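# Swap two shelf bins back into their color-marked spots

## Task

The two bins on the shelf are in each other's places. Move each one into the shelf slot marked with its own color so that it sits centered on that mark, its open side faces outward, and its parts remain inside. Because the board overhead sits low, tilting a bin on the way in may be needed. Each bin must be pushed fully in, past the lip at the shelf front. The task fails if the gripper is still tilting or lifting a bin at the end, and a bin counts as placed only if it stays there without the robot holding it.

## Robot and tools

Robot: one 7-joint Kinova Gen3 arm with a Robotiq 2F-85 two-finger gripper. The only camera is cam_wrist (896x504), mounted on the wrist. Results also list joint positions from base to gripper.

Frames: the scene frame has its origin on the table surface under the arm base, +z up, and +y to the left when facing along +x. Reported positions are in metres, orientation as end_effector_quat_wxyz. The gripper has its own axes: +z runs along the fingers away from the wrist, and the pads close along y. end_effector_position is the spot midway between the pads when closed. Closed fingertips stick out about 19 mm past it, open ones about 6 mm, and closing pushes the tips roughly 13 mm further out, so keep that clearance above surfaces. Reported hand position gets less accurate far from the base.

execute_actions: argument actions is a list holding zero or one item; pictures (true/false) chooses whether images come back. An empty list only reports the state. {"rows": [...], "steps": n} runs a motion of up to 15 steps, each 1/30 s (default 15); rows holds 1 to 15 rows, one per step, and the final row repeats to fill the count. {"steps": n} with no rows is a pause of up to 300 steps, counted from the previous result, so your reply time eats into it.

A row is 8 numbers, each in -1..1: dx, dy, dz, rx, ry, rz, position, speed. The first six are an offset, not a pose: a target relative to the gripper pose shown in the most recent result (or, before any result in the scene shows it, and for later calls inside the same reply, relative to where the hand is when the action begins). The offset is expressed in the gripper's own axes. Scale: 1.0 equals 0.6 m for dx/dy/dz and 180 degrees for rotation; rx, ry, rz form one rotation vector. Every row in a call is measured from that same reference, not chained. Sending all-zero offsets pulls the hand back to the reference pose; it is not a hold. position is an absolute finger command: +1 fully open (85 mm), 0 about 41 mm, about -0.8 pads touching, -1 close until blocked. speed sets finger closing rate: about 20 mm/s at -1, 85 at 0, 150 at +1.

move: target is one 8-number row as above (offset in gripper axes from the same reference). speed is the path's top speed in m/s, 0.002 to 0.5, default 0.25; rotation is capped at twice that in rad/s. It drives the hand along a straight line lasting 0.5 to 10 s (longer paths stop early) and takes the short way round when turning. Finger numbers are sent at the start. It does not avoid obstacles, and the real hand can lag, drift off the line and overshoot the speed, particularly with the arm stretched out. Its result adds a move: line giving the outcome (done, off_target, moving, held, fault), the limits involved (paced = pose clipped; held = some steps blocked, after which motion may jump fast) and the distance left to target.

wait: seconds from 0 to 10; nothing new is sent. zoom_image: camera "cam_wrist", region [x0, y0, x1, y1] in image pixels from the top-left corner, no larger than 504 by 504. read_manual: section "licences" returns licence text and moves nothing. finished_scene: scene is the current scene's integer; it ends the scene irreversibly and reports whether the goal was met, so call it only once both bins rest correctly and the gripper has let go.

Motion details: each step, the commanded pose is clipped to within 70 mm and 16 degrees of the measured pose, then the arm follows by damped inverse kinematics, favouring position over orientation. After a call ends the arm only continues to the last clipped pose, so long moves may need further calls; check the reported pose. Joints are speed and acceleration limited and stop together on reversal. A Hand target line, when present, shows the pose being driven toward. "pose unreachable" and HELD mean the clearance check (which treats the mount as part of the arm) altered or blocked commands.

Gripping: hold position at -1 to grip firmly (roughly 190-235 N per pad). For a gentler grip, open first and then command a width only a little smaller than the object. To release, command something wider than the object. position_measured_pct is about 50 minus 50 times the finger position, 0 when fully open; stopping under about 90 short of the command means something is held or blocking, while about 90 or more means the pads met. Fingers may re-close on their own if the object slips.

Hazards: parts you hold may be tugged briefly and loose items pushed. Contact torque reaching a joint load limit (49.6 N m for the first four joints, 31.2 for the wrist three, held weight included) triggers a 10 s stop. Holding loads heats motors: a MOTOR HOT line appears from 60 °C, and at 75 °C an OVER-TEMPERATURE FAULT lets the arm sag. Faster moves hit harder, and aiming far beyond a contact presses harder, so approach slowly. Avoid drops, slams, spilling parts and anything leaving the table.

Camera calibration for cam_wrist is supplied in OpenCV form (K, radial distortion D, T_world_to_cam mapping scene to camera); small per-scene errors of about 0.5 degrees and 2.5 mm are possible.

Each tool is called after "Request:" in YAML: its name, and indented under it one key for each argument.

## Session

Request:
execute_actions:
  actions: []

Scene clock: 0.00 s of 14400.00 s.
end_effector_position=(+0.5928, +0.4380, +0.3632) position_measured_pct=0.0 end_effector_quat_wxyz=(+0.194, +0.739, -0.400, +0.506)
Joint positions: [-1.008  0.157 -0.143  1.069  0.98   1.651  2.653]
Joint velocities: [ 0. -0.  0. -0. -0. -0. -0.]
Motor temperatures (°C, as the motors report them): [35 34 32 33 38 41 42]
Hand target: +0.593, +0.438, +0.363; +0.194, +0.739, -0.400, +0.506
camera_calibration (this result's frames):
cam_wrist: T_world_to_cam=[[-0.806639, -0.580356, -0.111892, 0.770611], [-0.154002, 0.38915, -0.90821, 0.30779], [0.570628, -0.715366, -0.40328, 0.265379], [0, 0, 0, 1]] pos_world=[0.517572, 0.517296, 0.472785]

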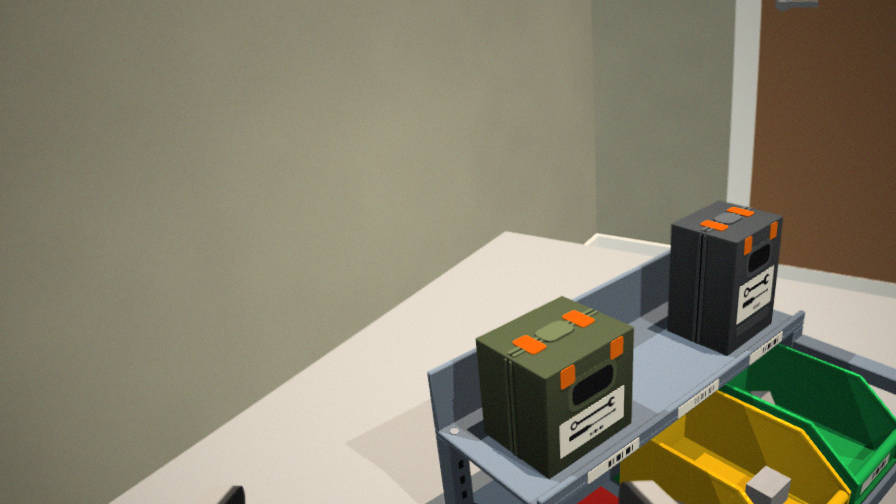

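Request:
move:
  target: [0.167,0.575,0.455,-0.15,-0.337,0.163,-0.3,0]

Scene clock: 3.80 s of 14400.00 s.
end_effector_position=(+0.4992, +0.0018, +0.2995) position_measured_pct=65.1 end_effector_quat_wxyz=(+0.000, +0.708, -0.706, +0.002)
Joint positions: [ 0.115  0.533  0.667  1.437 -0.859  1.675  4.208]
Joint velocities: [ 0.003  0.003  0.001 -0.    -0.001  0.001  0.001]
Motor temperatures (°C, as the motors report them): [35 34 32 33 38 41 42]
Hand target: +0.499, +0.002, +0.299; +0.000, +0.708, -0.707, +0.002
Off the commanded pose: 0.002 m, 0 deg.
move: done
camera_calibration (this result's frames):
cam_wrist: T_world_to_cam=[[-0.99953, 0.00525904, 0.0302085, 0.487502], [0.00475433, 0.999848, -0.0167551, 0.0579249], [-0.030292, -0.0166036, -0.999403, 0.458299], [0, 0, 0, 1]] pos_world=[0.50088, -0.0528705, 0.444269]

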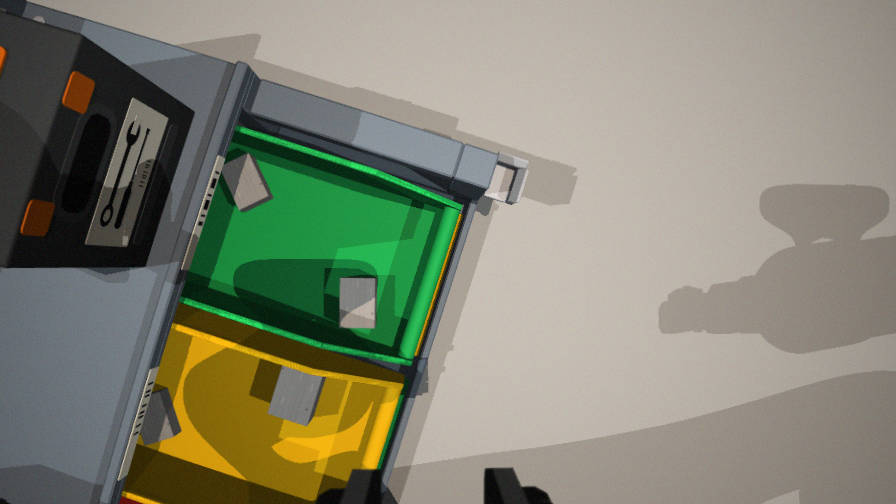

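Request:
move:
  target: [-0.105,-0.06,0.28,0,0,0.095,-0.3,0]

Scene clock: 5.53 s of 14400.00 s.
end_effector_position=(+0.5353, +0.0642, +0.1321) position_measured_pct=65.1 end_effector_quat_wxyz=(+0.000, -0.595, +0.804, -0.002)
Joint positions: [-0.222  0.581  0.633  1.683 -1.025  1.312  3.859]
Joint velocities: [-0.007  0.    -0.008  0.001  0.002 -0.003 -0.003]
Motor temperatures (°C, as the motors report them): [35 34 32 34 38 41 42]
Hand target: +0.535, +0.065, +0.132; -0.000, -0.595, +0.804, -0.002
Off the commanded pose: 0.001 m, 0 deg.
move: done
camera_calibration (this result's frames):
cam_wrist: T_world_to_cam=[[-0.953726, 0.299306, 0.0286604, 0.485134], [0.298956, 0.954134, -0.0159219, -0.162107], [-0.0321114, -0.00661696, -0.999462, 0.293416], [0, 0, 0, 1]] pos_world=[0.52057, 0.01141, 0.276773]

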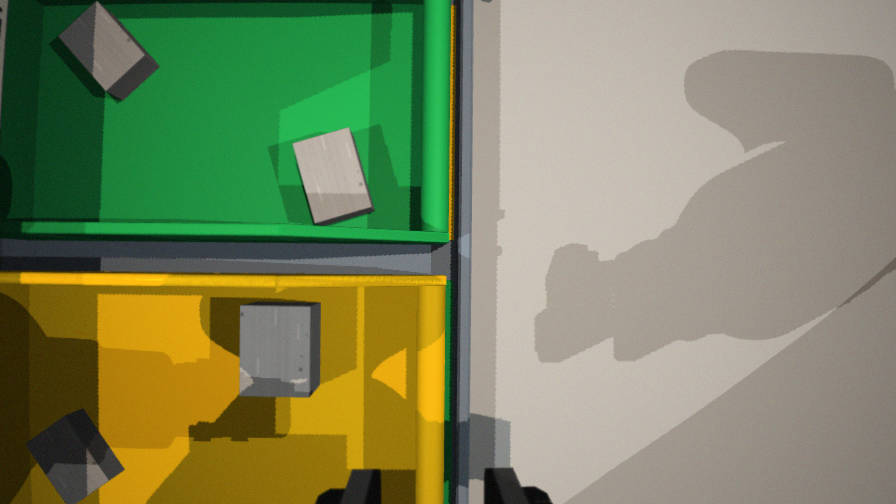

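Request:
move:
  target: [0,0.003,0.142,0,0,0.004,-0.3,0]
  speed: 0.08

Request:
move:
  target: [0,0,0,0,0,0,-1,0]

Request:
move:
  target: [0,0,-0.03,-0.025,0,0,-1,0]
  speed: 0.04

Request:
move:
  target: [0,0.15,0,0,0,0,-1,0]
  speed: 0.06

Scene clock: 7.63 s of 14400.00 s.
end_effector_position=(+0.5339, +0.0646, +0.0471) position_measured_pct=65.1 end_effector_quat_wxyz=(+0.000, -0.590, +0.807, -0.002)
Joint positions: [-0.289  0.681  0.566  1.763 -1.159  1.153  3.927]
Joint velocities: [-0.     0.003 -0.001 -0.     0.    -0.001 -0.   ]
Motor temperatures (°C, as the motors report them): [35 34 33 34 38 41 42]
Hand target: +0.534, +0.065, +0.047; +0.000, -0.590, +0.808, -0.002
Off the commanded pose: 0.000 m, 0 deg.
move: done
camera_calibration (this result's frames):
cam_wrist: T_world_to_cam=[[-0.95, 0.310949, 0.0284841, 0.483302], [0.310598, 0.950404, -0.016139, -0.169397], [-0.0320898, -0.00648495, -0.999464, 0.20841], [0, 0, 0, 1]] pos_world=[0.518439, 0.0120651, 0.191798]

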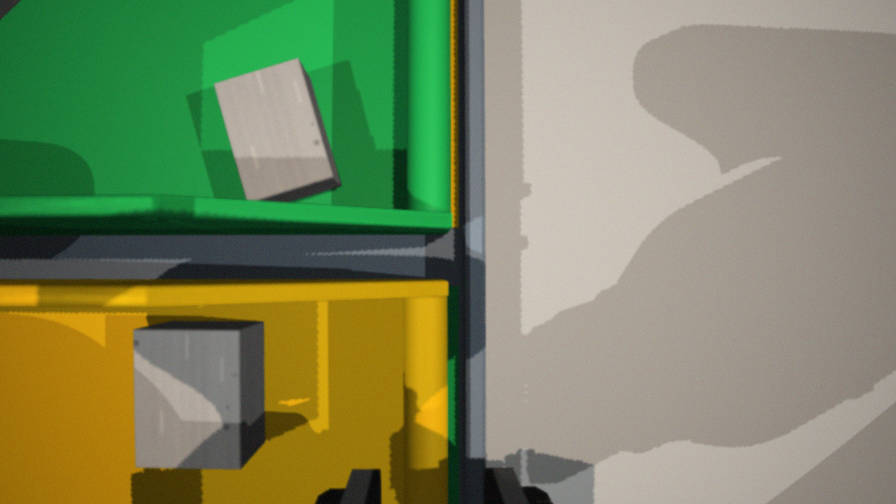

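Scene clock: 8.17 s of 14400.00 s.
end_effector_position=(+0.5341, +0.0646, +0.0474) position_measured_pct=84.9 end_effector_quat_wxyz=(+0.000, -0.590, +0.807, -0.002)
Joint positions: [-0.289  0.68   0.567  1.763 -1.159  1.154  3.927]
Joint velocities: [ 0.     0.001 -0.001 -0.    -0.    -0.    -0.   ]
Motor temperatures (°C, as the motors report them): [35 34 33 34 38 41 42]
Hand target: +0.534, +0.065, +0.047; +0.000, -0.590, +0.807, -0.002
Off the commanded pose: 0.000 m, 0 deg.
move: done
camera_calibration (this result's frames):
cam_wrist: T_world_to_cam=[[-0.950092, 0.310728, 0.0278066, 0.483599], [0.310381, 0.950475, -0.0161349, -0.169291], [-0.0314431, -0.00669898, -0.999483, 0.20842], [0, 0, 0, 1]] pos_world=[0.518562, 0.0120352, 0.192133]

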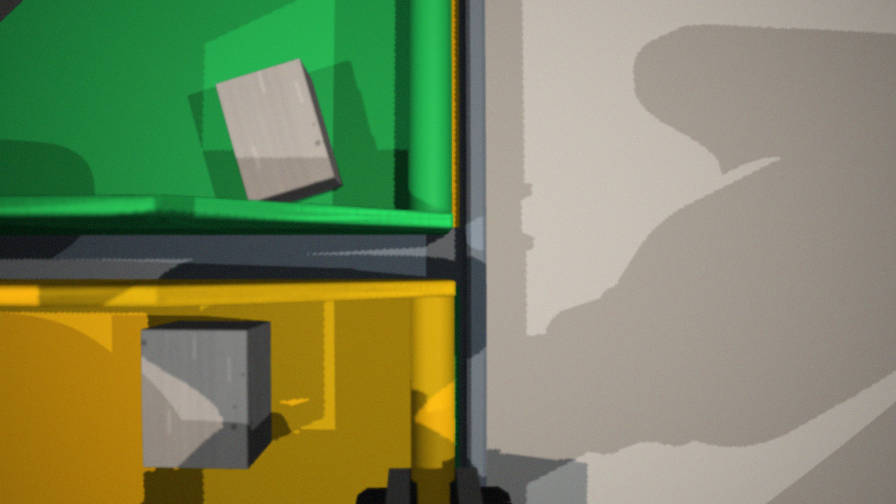

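Scene clock: 9.37 s of 14400.00 s.
end_effector_position=(+0.5336, +0.0650, +0.0647) position_measured_pct=84.9 end_effector_quat_wxyz=(-0.023, -0.590, +0.807, +0.030)
Joint positions: [-0.261  0.7    0.58   1.663 -1.072  1.276  3.853]
Joint velocities: [ 0.001 -0.001  0.001 -0.001  0.001  0.001 -0.   ]
Motor temperatures (°C, as the motors report them): [35 34 33 34 38 41 42]
Hand target: +0.534, +0.065, +0.065; -0.023, -0.590, +0.807, +0.029
Off the commanded pose: 0.001 m, 0 deg.
move: done
camera_calibration (this result's frames):
cam_wrist: T_world_to_cam=[[-0.944927, 0.308991, 0.107881, 0.474713], [0.309079, 0.950896, -0.0163234, -0.168606], [-0.107627, 0.0179194, -0.99403, 0.264343], [0, 0, 0, 1]] pos_world=[0.529132, 0.00890808, 0.2088]

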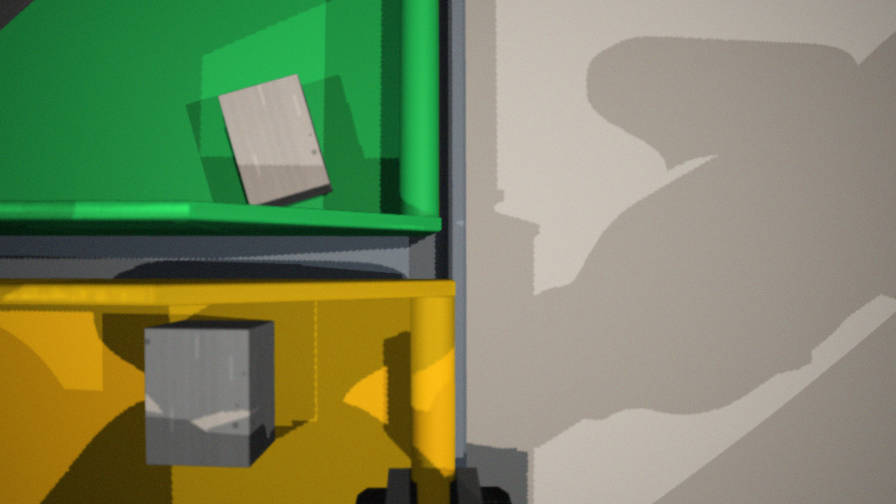

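Scene clock: 11.13 s of 14400.00 s.
end_effector_position=(+0.4478, +0.0922, +0.0712) position_measured_pct=84.9 end_effector_quat_wxyz=(-0.023, -0.589, +0.807, +0.031)
Joint positions: [-0.318  0.542  0.597  1.973 -1.065  1.16   3.98 ]
Joint velocities: [-0.001 -0.003 -0.001  0.002  0.    -0.    -0.   ]
Motor temperatures (°C, as the motors report them): [35 34 33 34 38 41 42]
Hand target: +0.448, +0.092, +0.072; -0.023, -0.590, +0.807, +0.030
Off the commanded pose: 0.000 m, 0 deg.
move: done
camera_calibration (this result's frames):
cam_wrist: T_world_to_cam=[[-0.94468, 0.309447, 0.108732, 0.384358], [0.309563, 0.95074, -0.0162349, -0.168005], [-0.1084, 0.0183227, -0.993938, 0.261453], [0, 0, 0, 1]] pos_world=[0.443445, 0.0360003, 0.215348]

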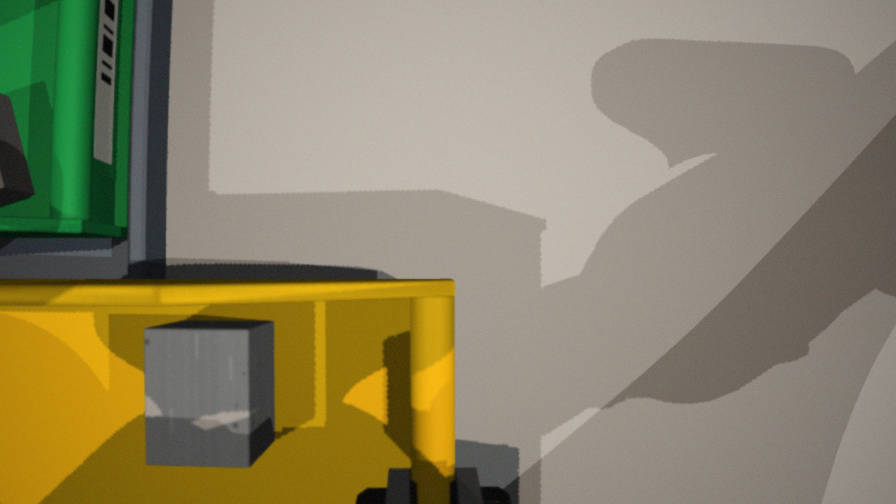

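Request:
move:
  target: [0,0.23,0.017,0.027,0,0,-1,0]
  speed: 0.1

Request:
move:
  target: [0.4,0,0,0,0,0,-1,0]
  speed: 0.12

Request:
move:
  target: [0,0,0.048,0,0,0,-1,0]
  speed: 0.04

Request:
move:
  target: [0,0,0,0,0,0,-0.3,0]

Request:
move:
  target: [0,0,-0.13,0,0,0,-0.3,0]
  speed: 0.15

Request:
move:
  target: [-0.22,-0.383,0,0,0,0,-0.3,0]

Scene clock: 13.83 s of 14400.00 s.
end_effector_position=(+0.3151, +0.1345, +0.0712) position_measured_pct=84.9 end_effector_quat_wxyz=(+0.001, -0.590, +0.808, -0.002)
Joint positions: [-0.402  0.273  0.603  2.479 -1.203  0.881  4.236]
Joint velocities: [-0.002 -0.009  0.     0.001 -0.    -0.     0.001]
Motor temperatures (°C, as the motors report them): [35 34 33 34 38 41 42]
Hand target: +0.316, +0.134, +0.072; +0.002, -0.590, +0.808, -0.003
Off the commanded pose: 0.001 m, 0 deg.
move: done
camera_calibration (this result's frames):
cam_wrist: T_world_to_cam=[[-0.949865, 0.311493, 0.0269992, 0.253094], [0.311173, 0.950228, -0.015436, -0.16771], [-0.0304636, -0.00626066, -0.999516, 0.225374], [0, 0, 0, 1]] pos_world=[0.299457, 0.0819364, 0.215843]

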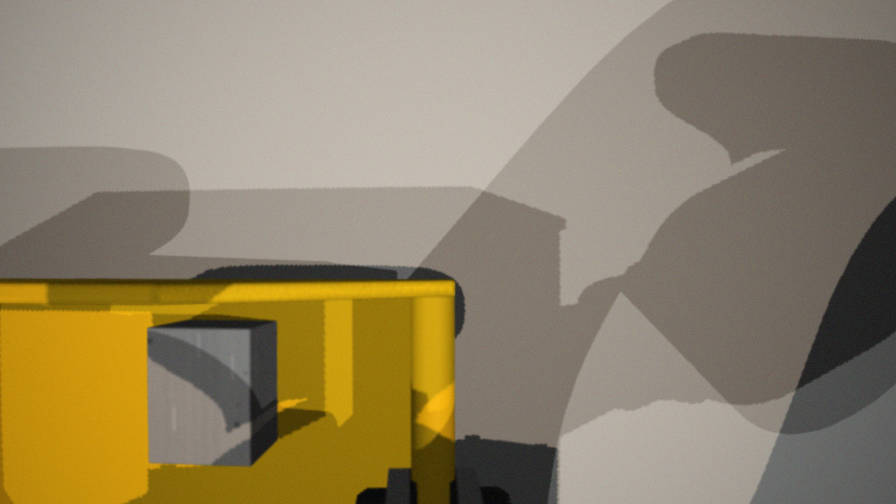

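Scene clock: 16.13 s of 14400.00 s.
end_effector_position=(+0.2420, -0.0930, +0.0711) position_measured_pct=84.9 end_effector_quat_wxyz=(-0.001, -0.590, +0.807, -0.002)
Joint positions: [ 0.331  0.912  0.595  2.304 -1.214  1.074  5.051]
Joint velocities: [ 0.01   0.012  0.002 -0.001 -0.     0.001  0.001]
Motor temperatures (°C, as the motors report them): [35 34 33 34 38 41 42]
Hand target: +0.242, -0.094, +0.071; -0.000, -0.590, +0.808, -0.002
Off the commanded pose: 0.001 m, 0 deg.
move: done
camera_calibration (this result's frames):
cam_wrist: T_world_to_cam=[[-0.950372, 0.309662, 0.0300299, 0.254243], [0.309277, 0.950823, -0.0168145, 0.0718739], [-0.03376, -0.00669249, -0.999408, 0.222423], [0, 0, 0, 1]] pos_world=[0.226905, -0.14558, 0.215865]

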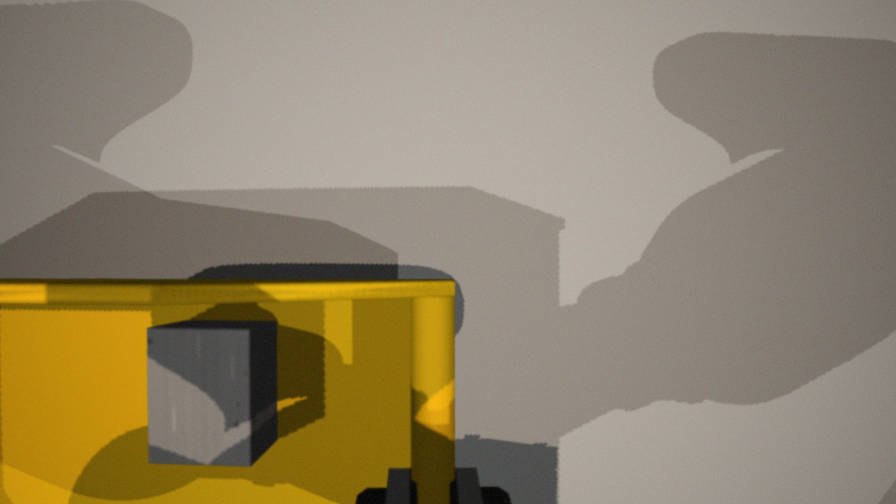

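Scene clock: 17.10 s of 14400.00 s.
end_effector_position=(+0.2421, -0.0929, +0.0423) position_measured_pct=84.9 end_effector_quat_wxyz=(-0.001, -0.591, +0.807, -0.001)
Joint positions: [ 0.316  0.973  0.538  2.327 -1.323  1.036  5.12 ]
Joint velocities: [ 0.     0.002 -0.    -0.001  0.    -0.001 -0.001]
Motor temperatures (°C, as the motors report them): [35 34 33 34 38 41 42]
Hand target: +0.242, -0.093, +0.042; -0.001, -0.590, +0.807, -0.002
Off the commanded pose: 0.000 m, 0 deg.
move: done
camera_calibration (this result's frames):
cam_wrist: T_world_to_cam=[[-0.950495, 0.309259, 0.0302975, 0.255171], [0.308879, 0.950956, -0.016613, 0.0713657], [-0.0339493, -0.00643228, -0.999403, 0.193713], [0, 0, 0, 1]] pos_world=[0.227072, -0.145533, 0.187052]

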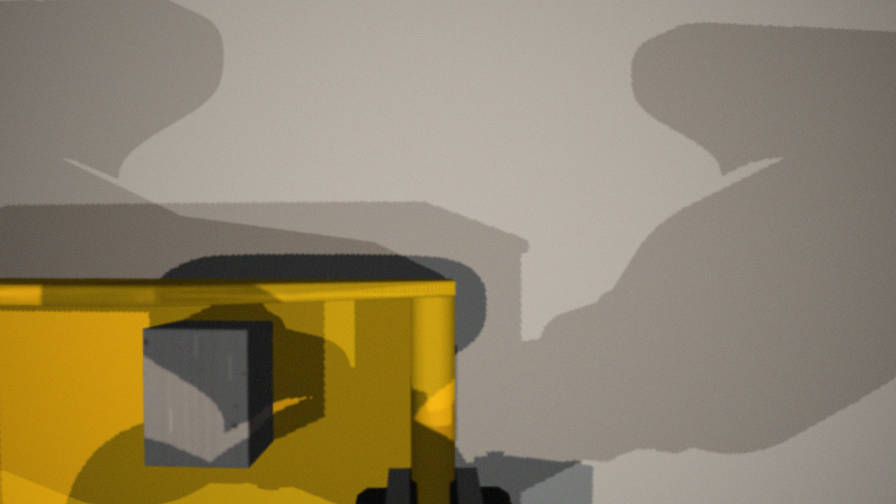

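Scene clock: 17.70 s of 14400.00 s.
end_effector_position=(+0.2421, -0.0929, +0.0423) position_measured_pct=65.1 end_effector_quat_wxyz=(-0.001, -0.591, +0.807, -0.001)
Joint positions: [ 0.316  0.973  0.539  2.327 -1.323  1.036  5.12 ]
Joint velocities: [ 0.     0.001  0.001 -0.    -0.    -0.    -0.001]
Motor temperatures (°C, as the motors report them): [35 34 33 34 38 41 42]
Hand target: +0.242, -0.093, +0.042; -0.001, -0.591, +0.807, -0.001
Off the commanded pose: 0.000 m, 0 deg.
move: done
camera_calibration (this result's frames):
cam_wrist: T_world_to_cam=[[-0.950496, 0.309256, 0.0302895, 0.255174], [0.308876, 0.950957, -0.0166152, 0.0713669], [-0.0339424, -0.00643696, -0.999403, 0.193713], [0, 0, 0, 1]] pos_world=[0.227074, -0.145534, 0.187054]

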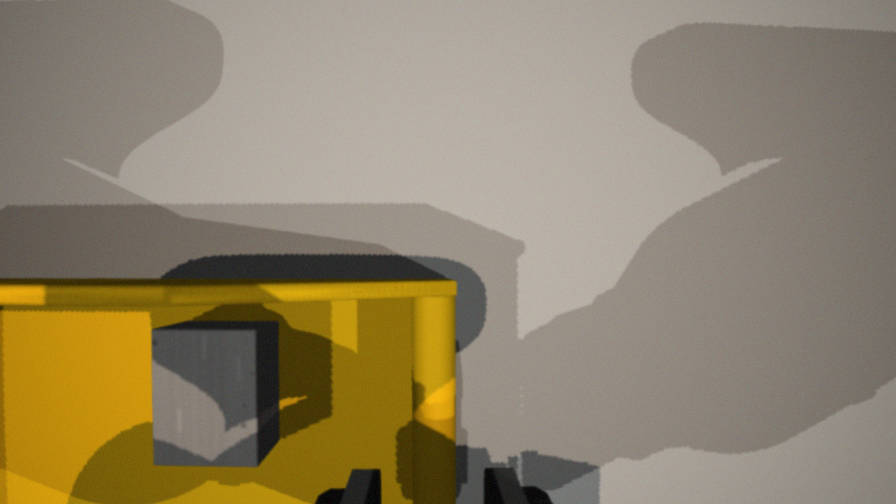

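Scene clock: 18.57 s of 14400.00 s.
end_effector_position=(+0.2419, -0.0928, +0.1200) position_measured_pct=65.1 end_effector_quat_wxyz=(-0.000, -0.590, +0.807, -0.001)
Joint positions: [ 0.355  0.816  0.68   2.247 -1.046  1.155  4.942]
Joint velocities: [-0.001 -0.005  0.003 -0.001 -0.002  0.002  0.001]
Motor temperatures (°C, as the motors report them): [35 34 33 34 38 41 42]
Hand target: +0.242, -0.093, +0.120; -0.000, -0.590, +0.807, -0.002
Off the commanded pose: 0.000 m, 0 deg.
move: done
camera_calibration (this result's frames):
cam_wrist: T_world_to_cam=[[-0.950285, 0.309911, 0.030224, 0.252543], [0.309549, 0.950747, -0.0161036, 0.0723554], [-0.0337261, -0.00594721, -0.999413, 0.271321], [0, 0, 0, 1]] pos_world=[0.226741, -0.145444, 0.264694]

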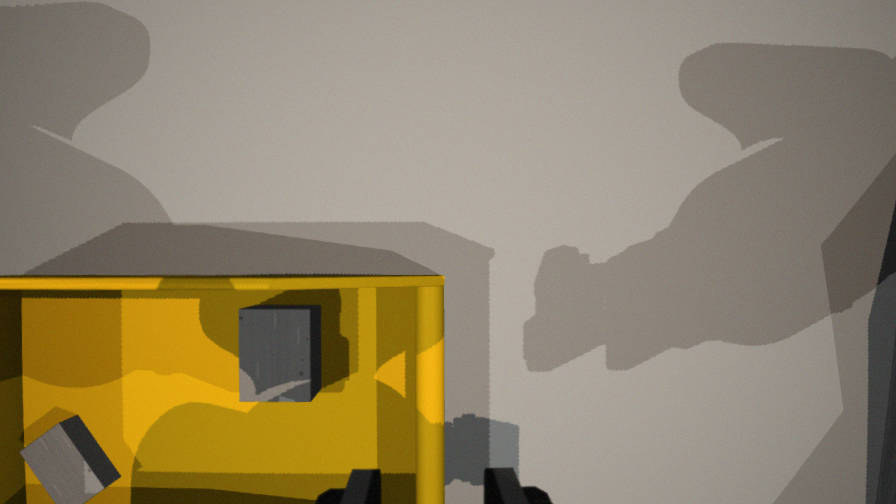

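Scene clock: 20.03 s of 14400.00 s.
end_effector_position=(+0.5011, -0.0371, +0.1210) position_measured_pct=65.1 end_effector_quat_wxyz=(+0.000, -0.590, +0.807, -0.002)
Joint positions: [-0.049  0.747  0.647  1.702 -1.087  1.338  4.119]
Joint velocities: [-0.002  0.008 -0.003 -0.002  0.002 -0.002 -0.001]
Motor temperatures (°C, as the motors report them): [35 34 33 34 38 41 42]
Hand target: +0.501, -0.037, +0.121; +0.000, -0.590, +0.807, -0.002
Off the commanded pose: 0.001 m, 0 deg.
move: done
camera_calibration (this result's frames):
cam_wrist: T_world_to_cam=[[-0.950362, 0.309875, 0.0280873, 0.481938], [0.309539, 0.950757, -0.0157251, -0.0608302], [-0.0315771, -0.00625045, -0.999482, 0.28037], [0, 0, 0, 1]] pos_world=[0.485698, -0.0897536, 0.265732]

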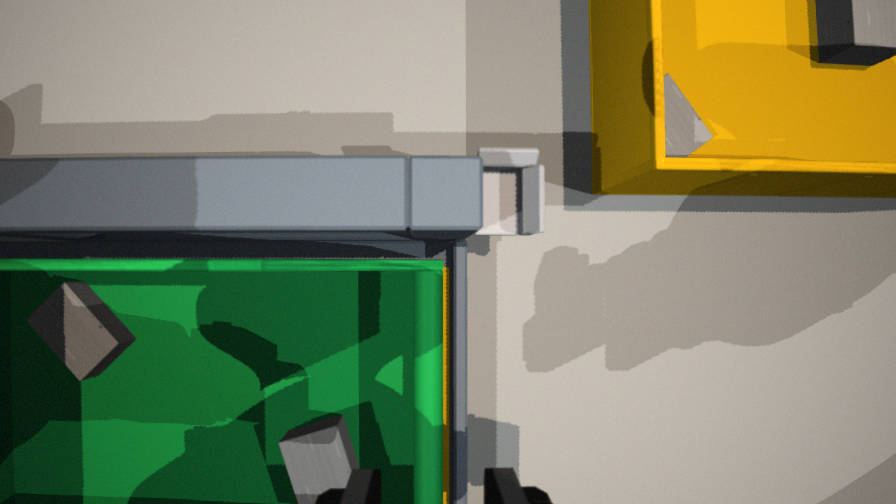

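Request:
move:
  target: [0.035,-0.001,0.123,0,0,0,-0.45,0]
  speed: 0.08

Request:
move:
  target: [0,0,0,0,0,0,-1,0]

Request:
move:
  target: [0,0,-0.03,-0.025,0,0,-1,0]
  speed: 0.04

Request:
move:
  target: [0,0.33,-0.01,0,0,0,-1,0]
  speed: 0.1

Request:
move:
  target: [-0.188,0,0,0,0,0,-1,0]
  speed: 0.1

Request:
move:
  target: [0,-0.335,0.008,0,0,0,-1,0]
  speed: 0.06

Scene clock: 21.93 s of 14400.00 s.
end_effector_position=(+0.4957, -0.0573, +0.0474) position_measured_pct=72.6 end_effector_quat_wxyz=(+0.000, -0.591, +0.807, -0.002)
Joint positions: [-0.068  0.867  0.579  1.75  -1.208  1.219  4.222]
Joint velocities: [ 0.001  0.003 -0.001  0.001  0.001 -0.     0.   ]
Motor temperatures (°C, as the motors report them): [35 34 33 34 38 41 42]
Hand target: +0.496, -0.057, +0.047; +0.000, -0.590, +0.807, -0.002
Off the commanded pose: 0.000 m, 0 deg.
move: done
camera_calibration (this result's frames):
cam_wrist: T_world_to_cam=[[-0.95052, 0.309388, 0.0281041, 0.485107], [0.30904, 0.950913, -0.0160842, -0.0408416], [-0.0317008, -0.00660305, -0.999476, 0.206538], [0, 0, 0, 1]] pos_world=[0.480273, -0.109886, 0.19214]

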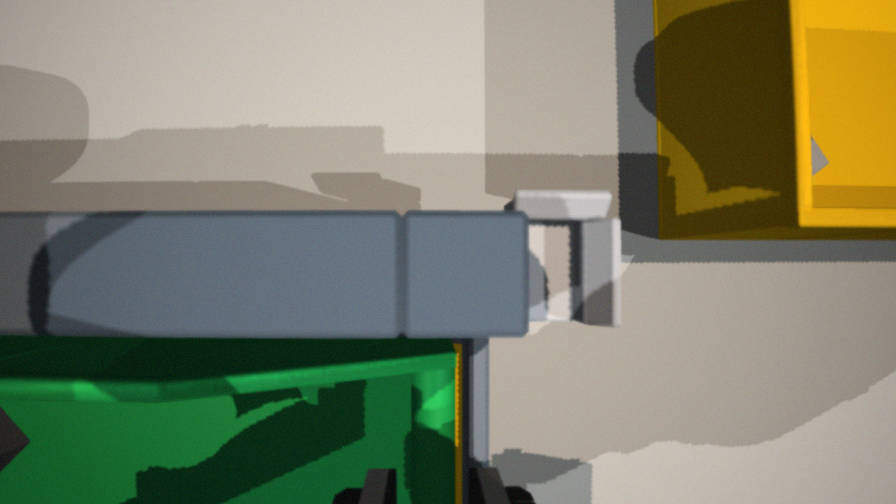

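Scene clock: 22.43 s of 14400.00 s.
end_effector_position=(+0.4957, -0.0573, +0.0477) position_measured_pct=84.9 end_effector_quat_wxyz=(+0.000, -0.591, +0.807, -0.002)
Joint positions: [-0.068  0.866  0.579  1.75  -1.208  1.219  4.222]
Joint velocities: [-0.    -0.001 -0.    -0.    -0.     0.    -0.   ]
Motor temperatures (°C, as the motors report them): [35 34 33 34 38 41 42]
Hand target: +0.496, -0.057, +0.047; +0.000, -0.591, +0.807, -0.002
Off the commanded pose: 0.000 m, 0 deg.
move: done
camera_calibration (this result's frames):
cam_wrist: T_world_to_cam=[[-0.950523, 0.309405, 0.0278221, 0.48513], [0.309061, 0.950907, -0.0160261, -0.0408634], [-0.0314148, -0.00663447, -0.999484, 0.206699], [0, 0, 0, 1]] pos_world=[0.48025, -0.109873, 0.19244]

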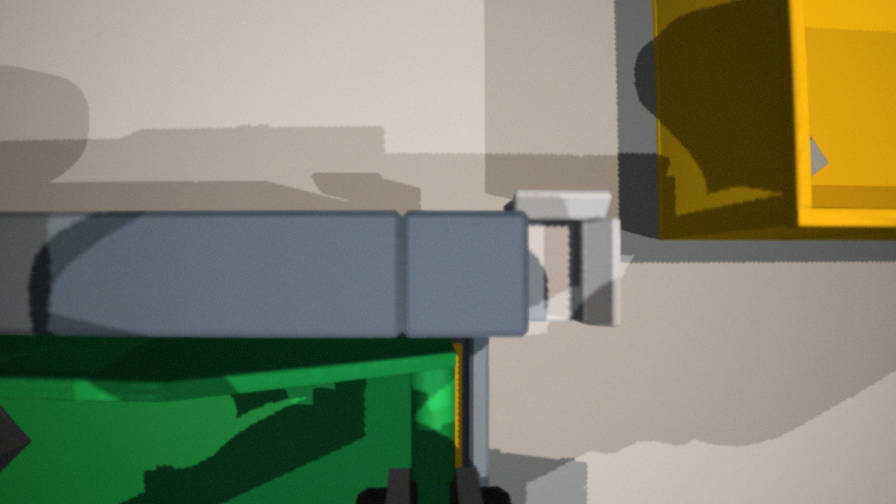

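Scene clock: 23.63 s of 14400.00 s.
end_effector_position=(+0.4954, -0.0569, +0.0651) position_measured_pct=84.9 end_effector_quat_wxyz=(-0.023, -0.590, +0.806, +0.030)
Joint positions: [-0.054  0.879  0.601  1.651 -1.111  1.321  4.134]
Joint velocities: [ 0.001  0.001 -0.    -0.001 -0.001  0.001 -0.   ]
Motor temperatures (°C, as the motors report them): [35 34 33 34 38 41 42]
Hand target: +0.496, -0.057, +0.066; -0.023, -0.590, +0.806, +0.029
Off the commanded pose: 0.001 m, 0 deg.
move: done
camera_calibration (this result's frames):
cam_wrist: T_world_to_cam=[[-0.945382, 0.307772, 0.107373, 0.476421], [0.307872, 0.951292, -0.0160582, -0.0401952], [-0.107085, 0.017876, -0.994089, 0.262632], [0, 0, 0, 1]] pos_world=[0.490899, -0.113086, 0.209279]

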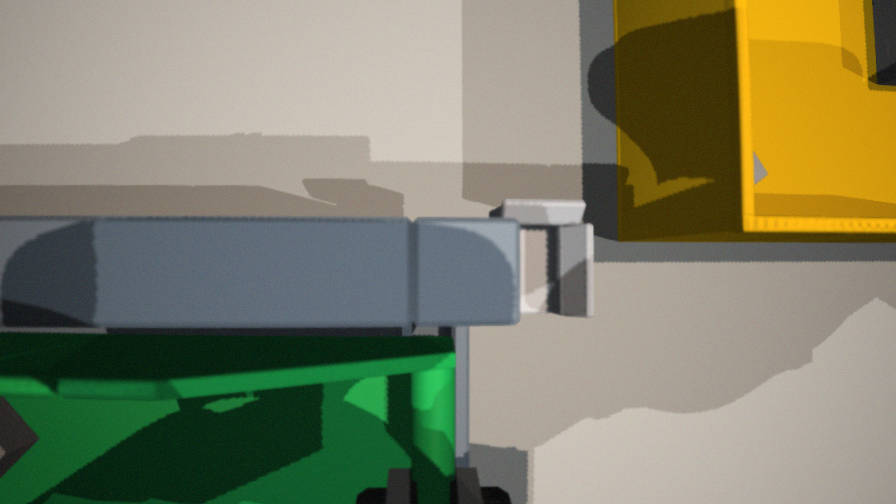

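Scene clock: 25.90 s of 14400.00 s.
end_effector_position=(+0.3071, +0.0033, +0.0855) position_measured_pct=84.9 end_effector_quat_wxyz=(-0.023, -0.590, +0.806, +0.031)
Joint positions: [-0.018  0.649  0.657  2.281 -1.082  1.125  4.573]
Joint velocities: [ 0.001 -0.003  0.004  0.    -0.     0.002  0.002]
Motor temperatures (°C, as the motors report them): [35 34 33 34 38 41 42]
Hand target: +0.307, +0.003, +0.086; -0.023, -0.590, +0.806, +0.030
Off the commanded pose: 0.001 m, 0 deg.
move: done
camera_calibration (this result's frames):
cam_wrist: T_world_to_cam=[[-0.945131, 0.307738, 0.109653, 0.277397], [0.307993, 0.95127, -0.0150337, -0.0393134], [-0.108936, 0.0195636, -0.993856, 0.2622], [0, 0, 0, 1]] pos_world=[0.302848, -0.0530976, 0.229581]

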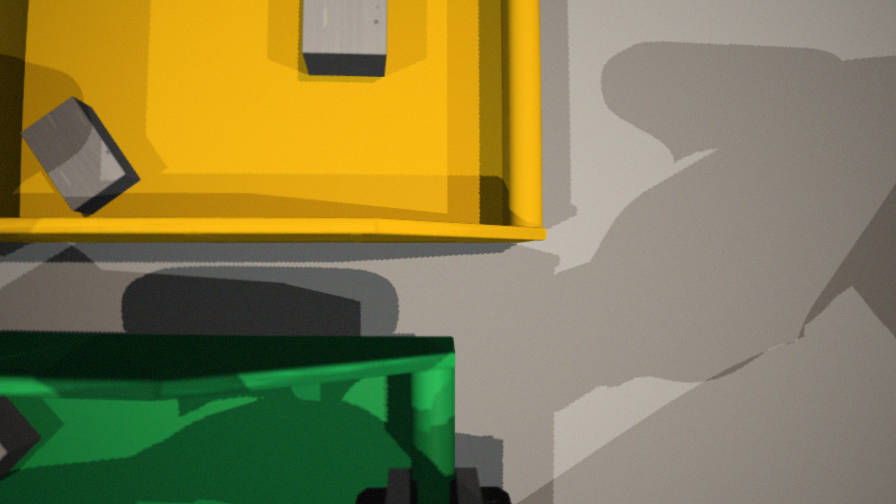

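Scene clock: 27.33 s of 14400.00 s.
end_effector_position=(+0.3408, +0.1101, +0.0854) position_measured_pct=84.9 end_effector_quat_wxyz=(-0.023, -0.589, +0.807, +0.032)
Joint positions: [-0.36   0.384  0.68   2.303 -1.055  1.065  4.164]
Joint velocities: [-0.01  -0.013 -0.011 -0.     0.002 -0.004 -0.003]
Motor temperatures (°C, as the motors report them): [35 34 33 34 38 41 42]
Hand target: +0.341, +0.111, +0.086; -0.023, -0.590, +0.806, +0.031
Off the commanded pose: 0.001 m, 0 deg.
move: done
camera_calibration (this result's frames):
cam_wrist: T_world_to_cam=[[-0.944462, 0.309569, 0.110266, 0.275954], [0.309909, 0.950656, -0.0144836, -0.151998], [-0.109309, 0.0204933, -0.993797, 0.263678], [0, 0, 0, 1]] pos_world=[0.336556, 0.0536672, 0.229412]

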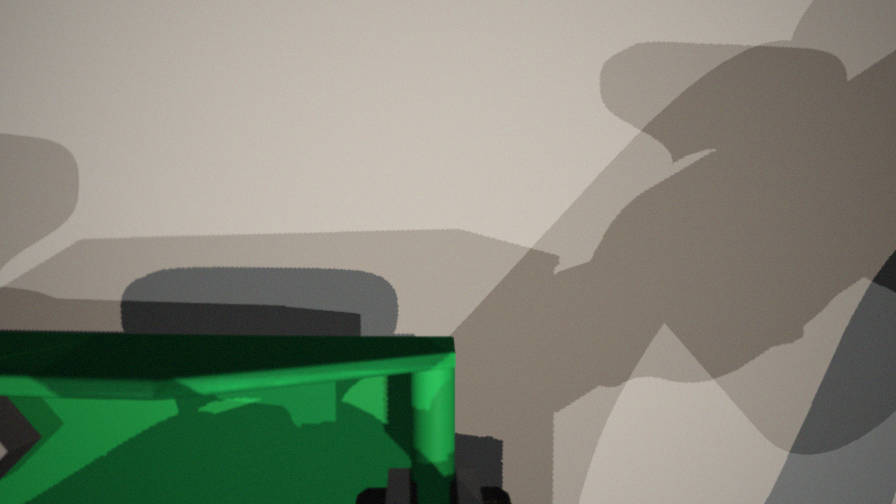

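Scene clock: 30.97 s of 14400.00 s.
end_effector_position=(+0.5315, +0.0495, +0.0648) position_measured_pct=84.9 end_effector_quat_wxyz=(-0.023, -0.590, +0.807, +0.031)
Joint positions: [-0.254  0.735  0.619  1.656 -1.095  1.307  3.898]
Joint velocities: [ 0.002  0.003  0.001 -0.002 -0.002  0.001 -0.   ]
Motor temperatures (°C, as the motors report them): [35 34 33 34 38 41 42]
Hand target: +0.532, +0.049, +0.065; -0.023, -0.589, +0.807, +0.031
Off the commanded pose: 0.000 m, 0 deg.
move: done
camera_calibration (this result's frames):
cam_wrist: T_world_to_cam=[[-0.944723, 0.3088, 0.110189, 0.477295], [0.309053, 0.950923, -0.0152141, -0.153225], [-0.10948, 0.0196811, -0.993794, 0.265393], [0, 0, 0, 1]] pos_world=[0.527321, -0.00690733, 0.208822]

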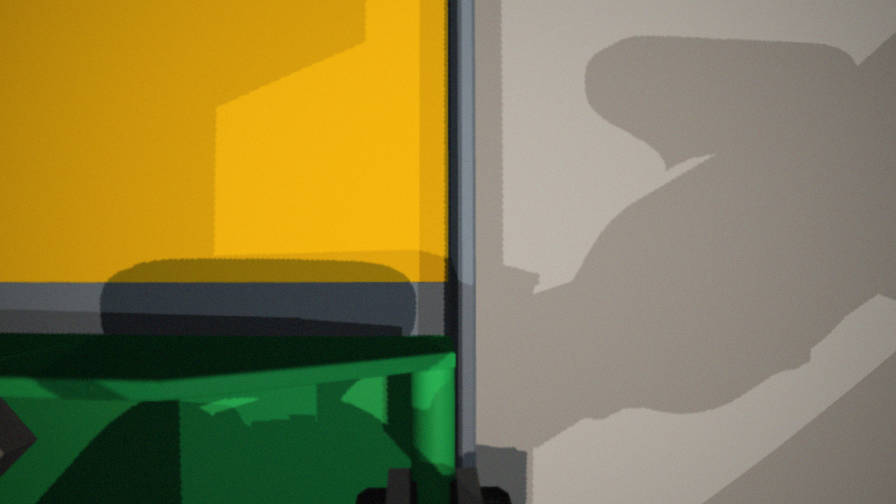

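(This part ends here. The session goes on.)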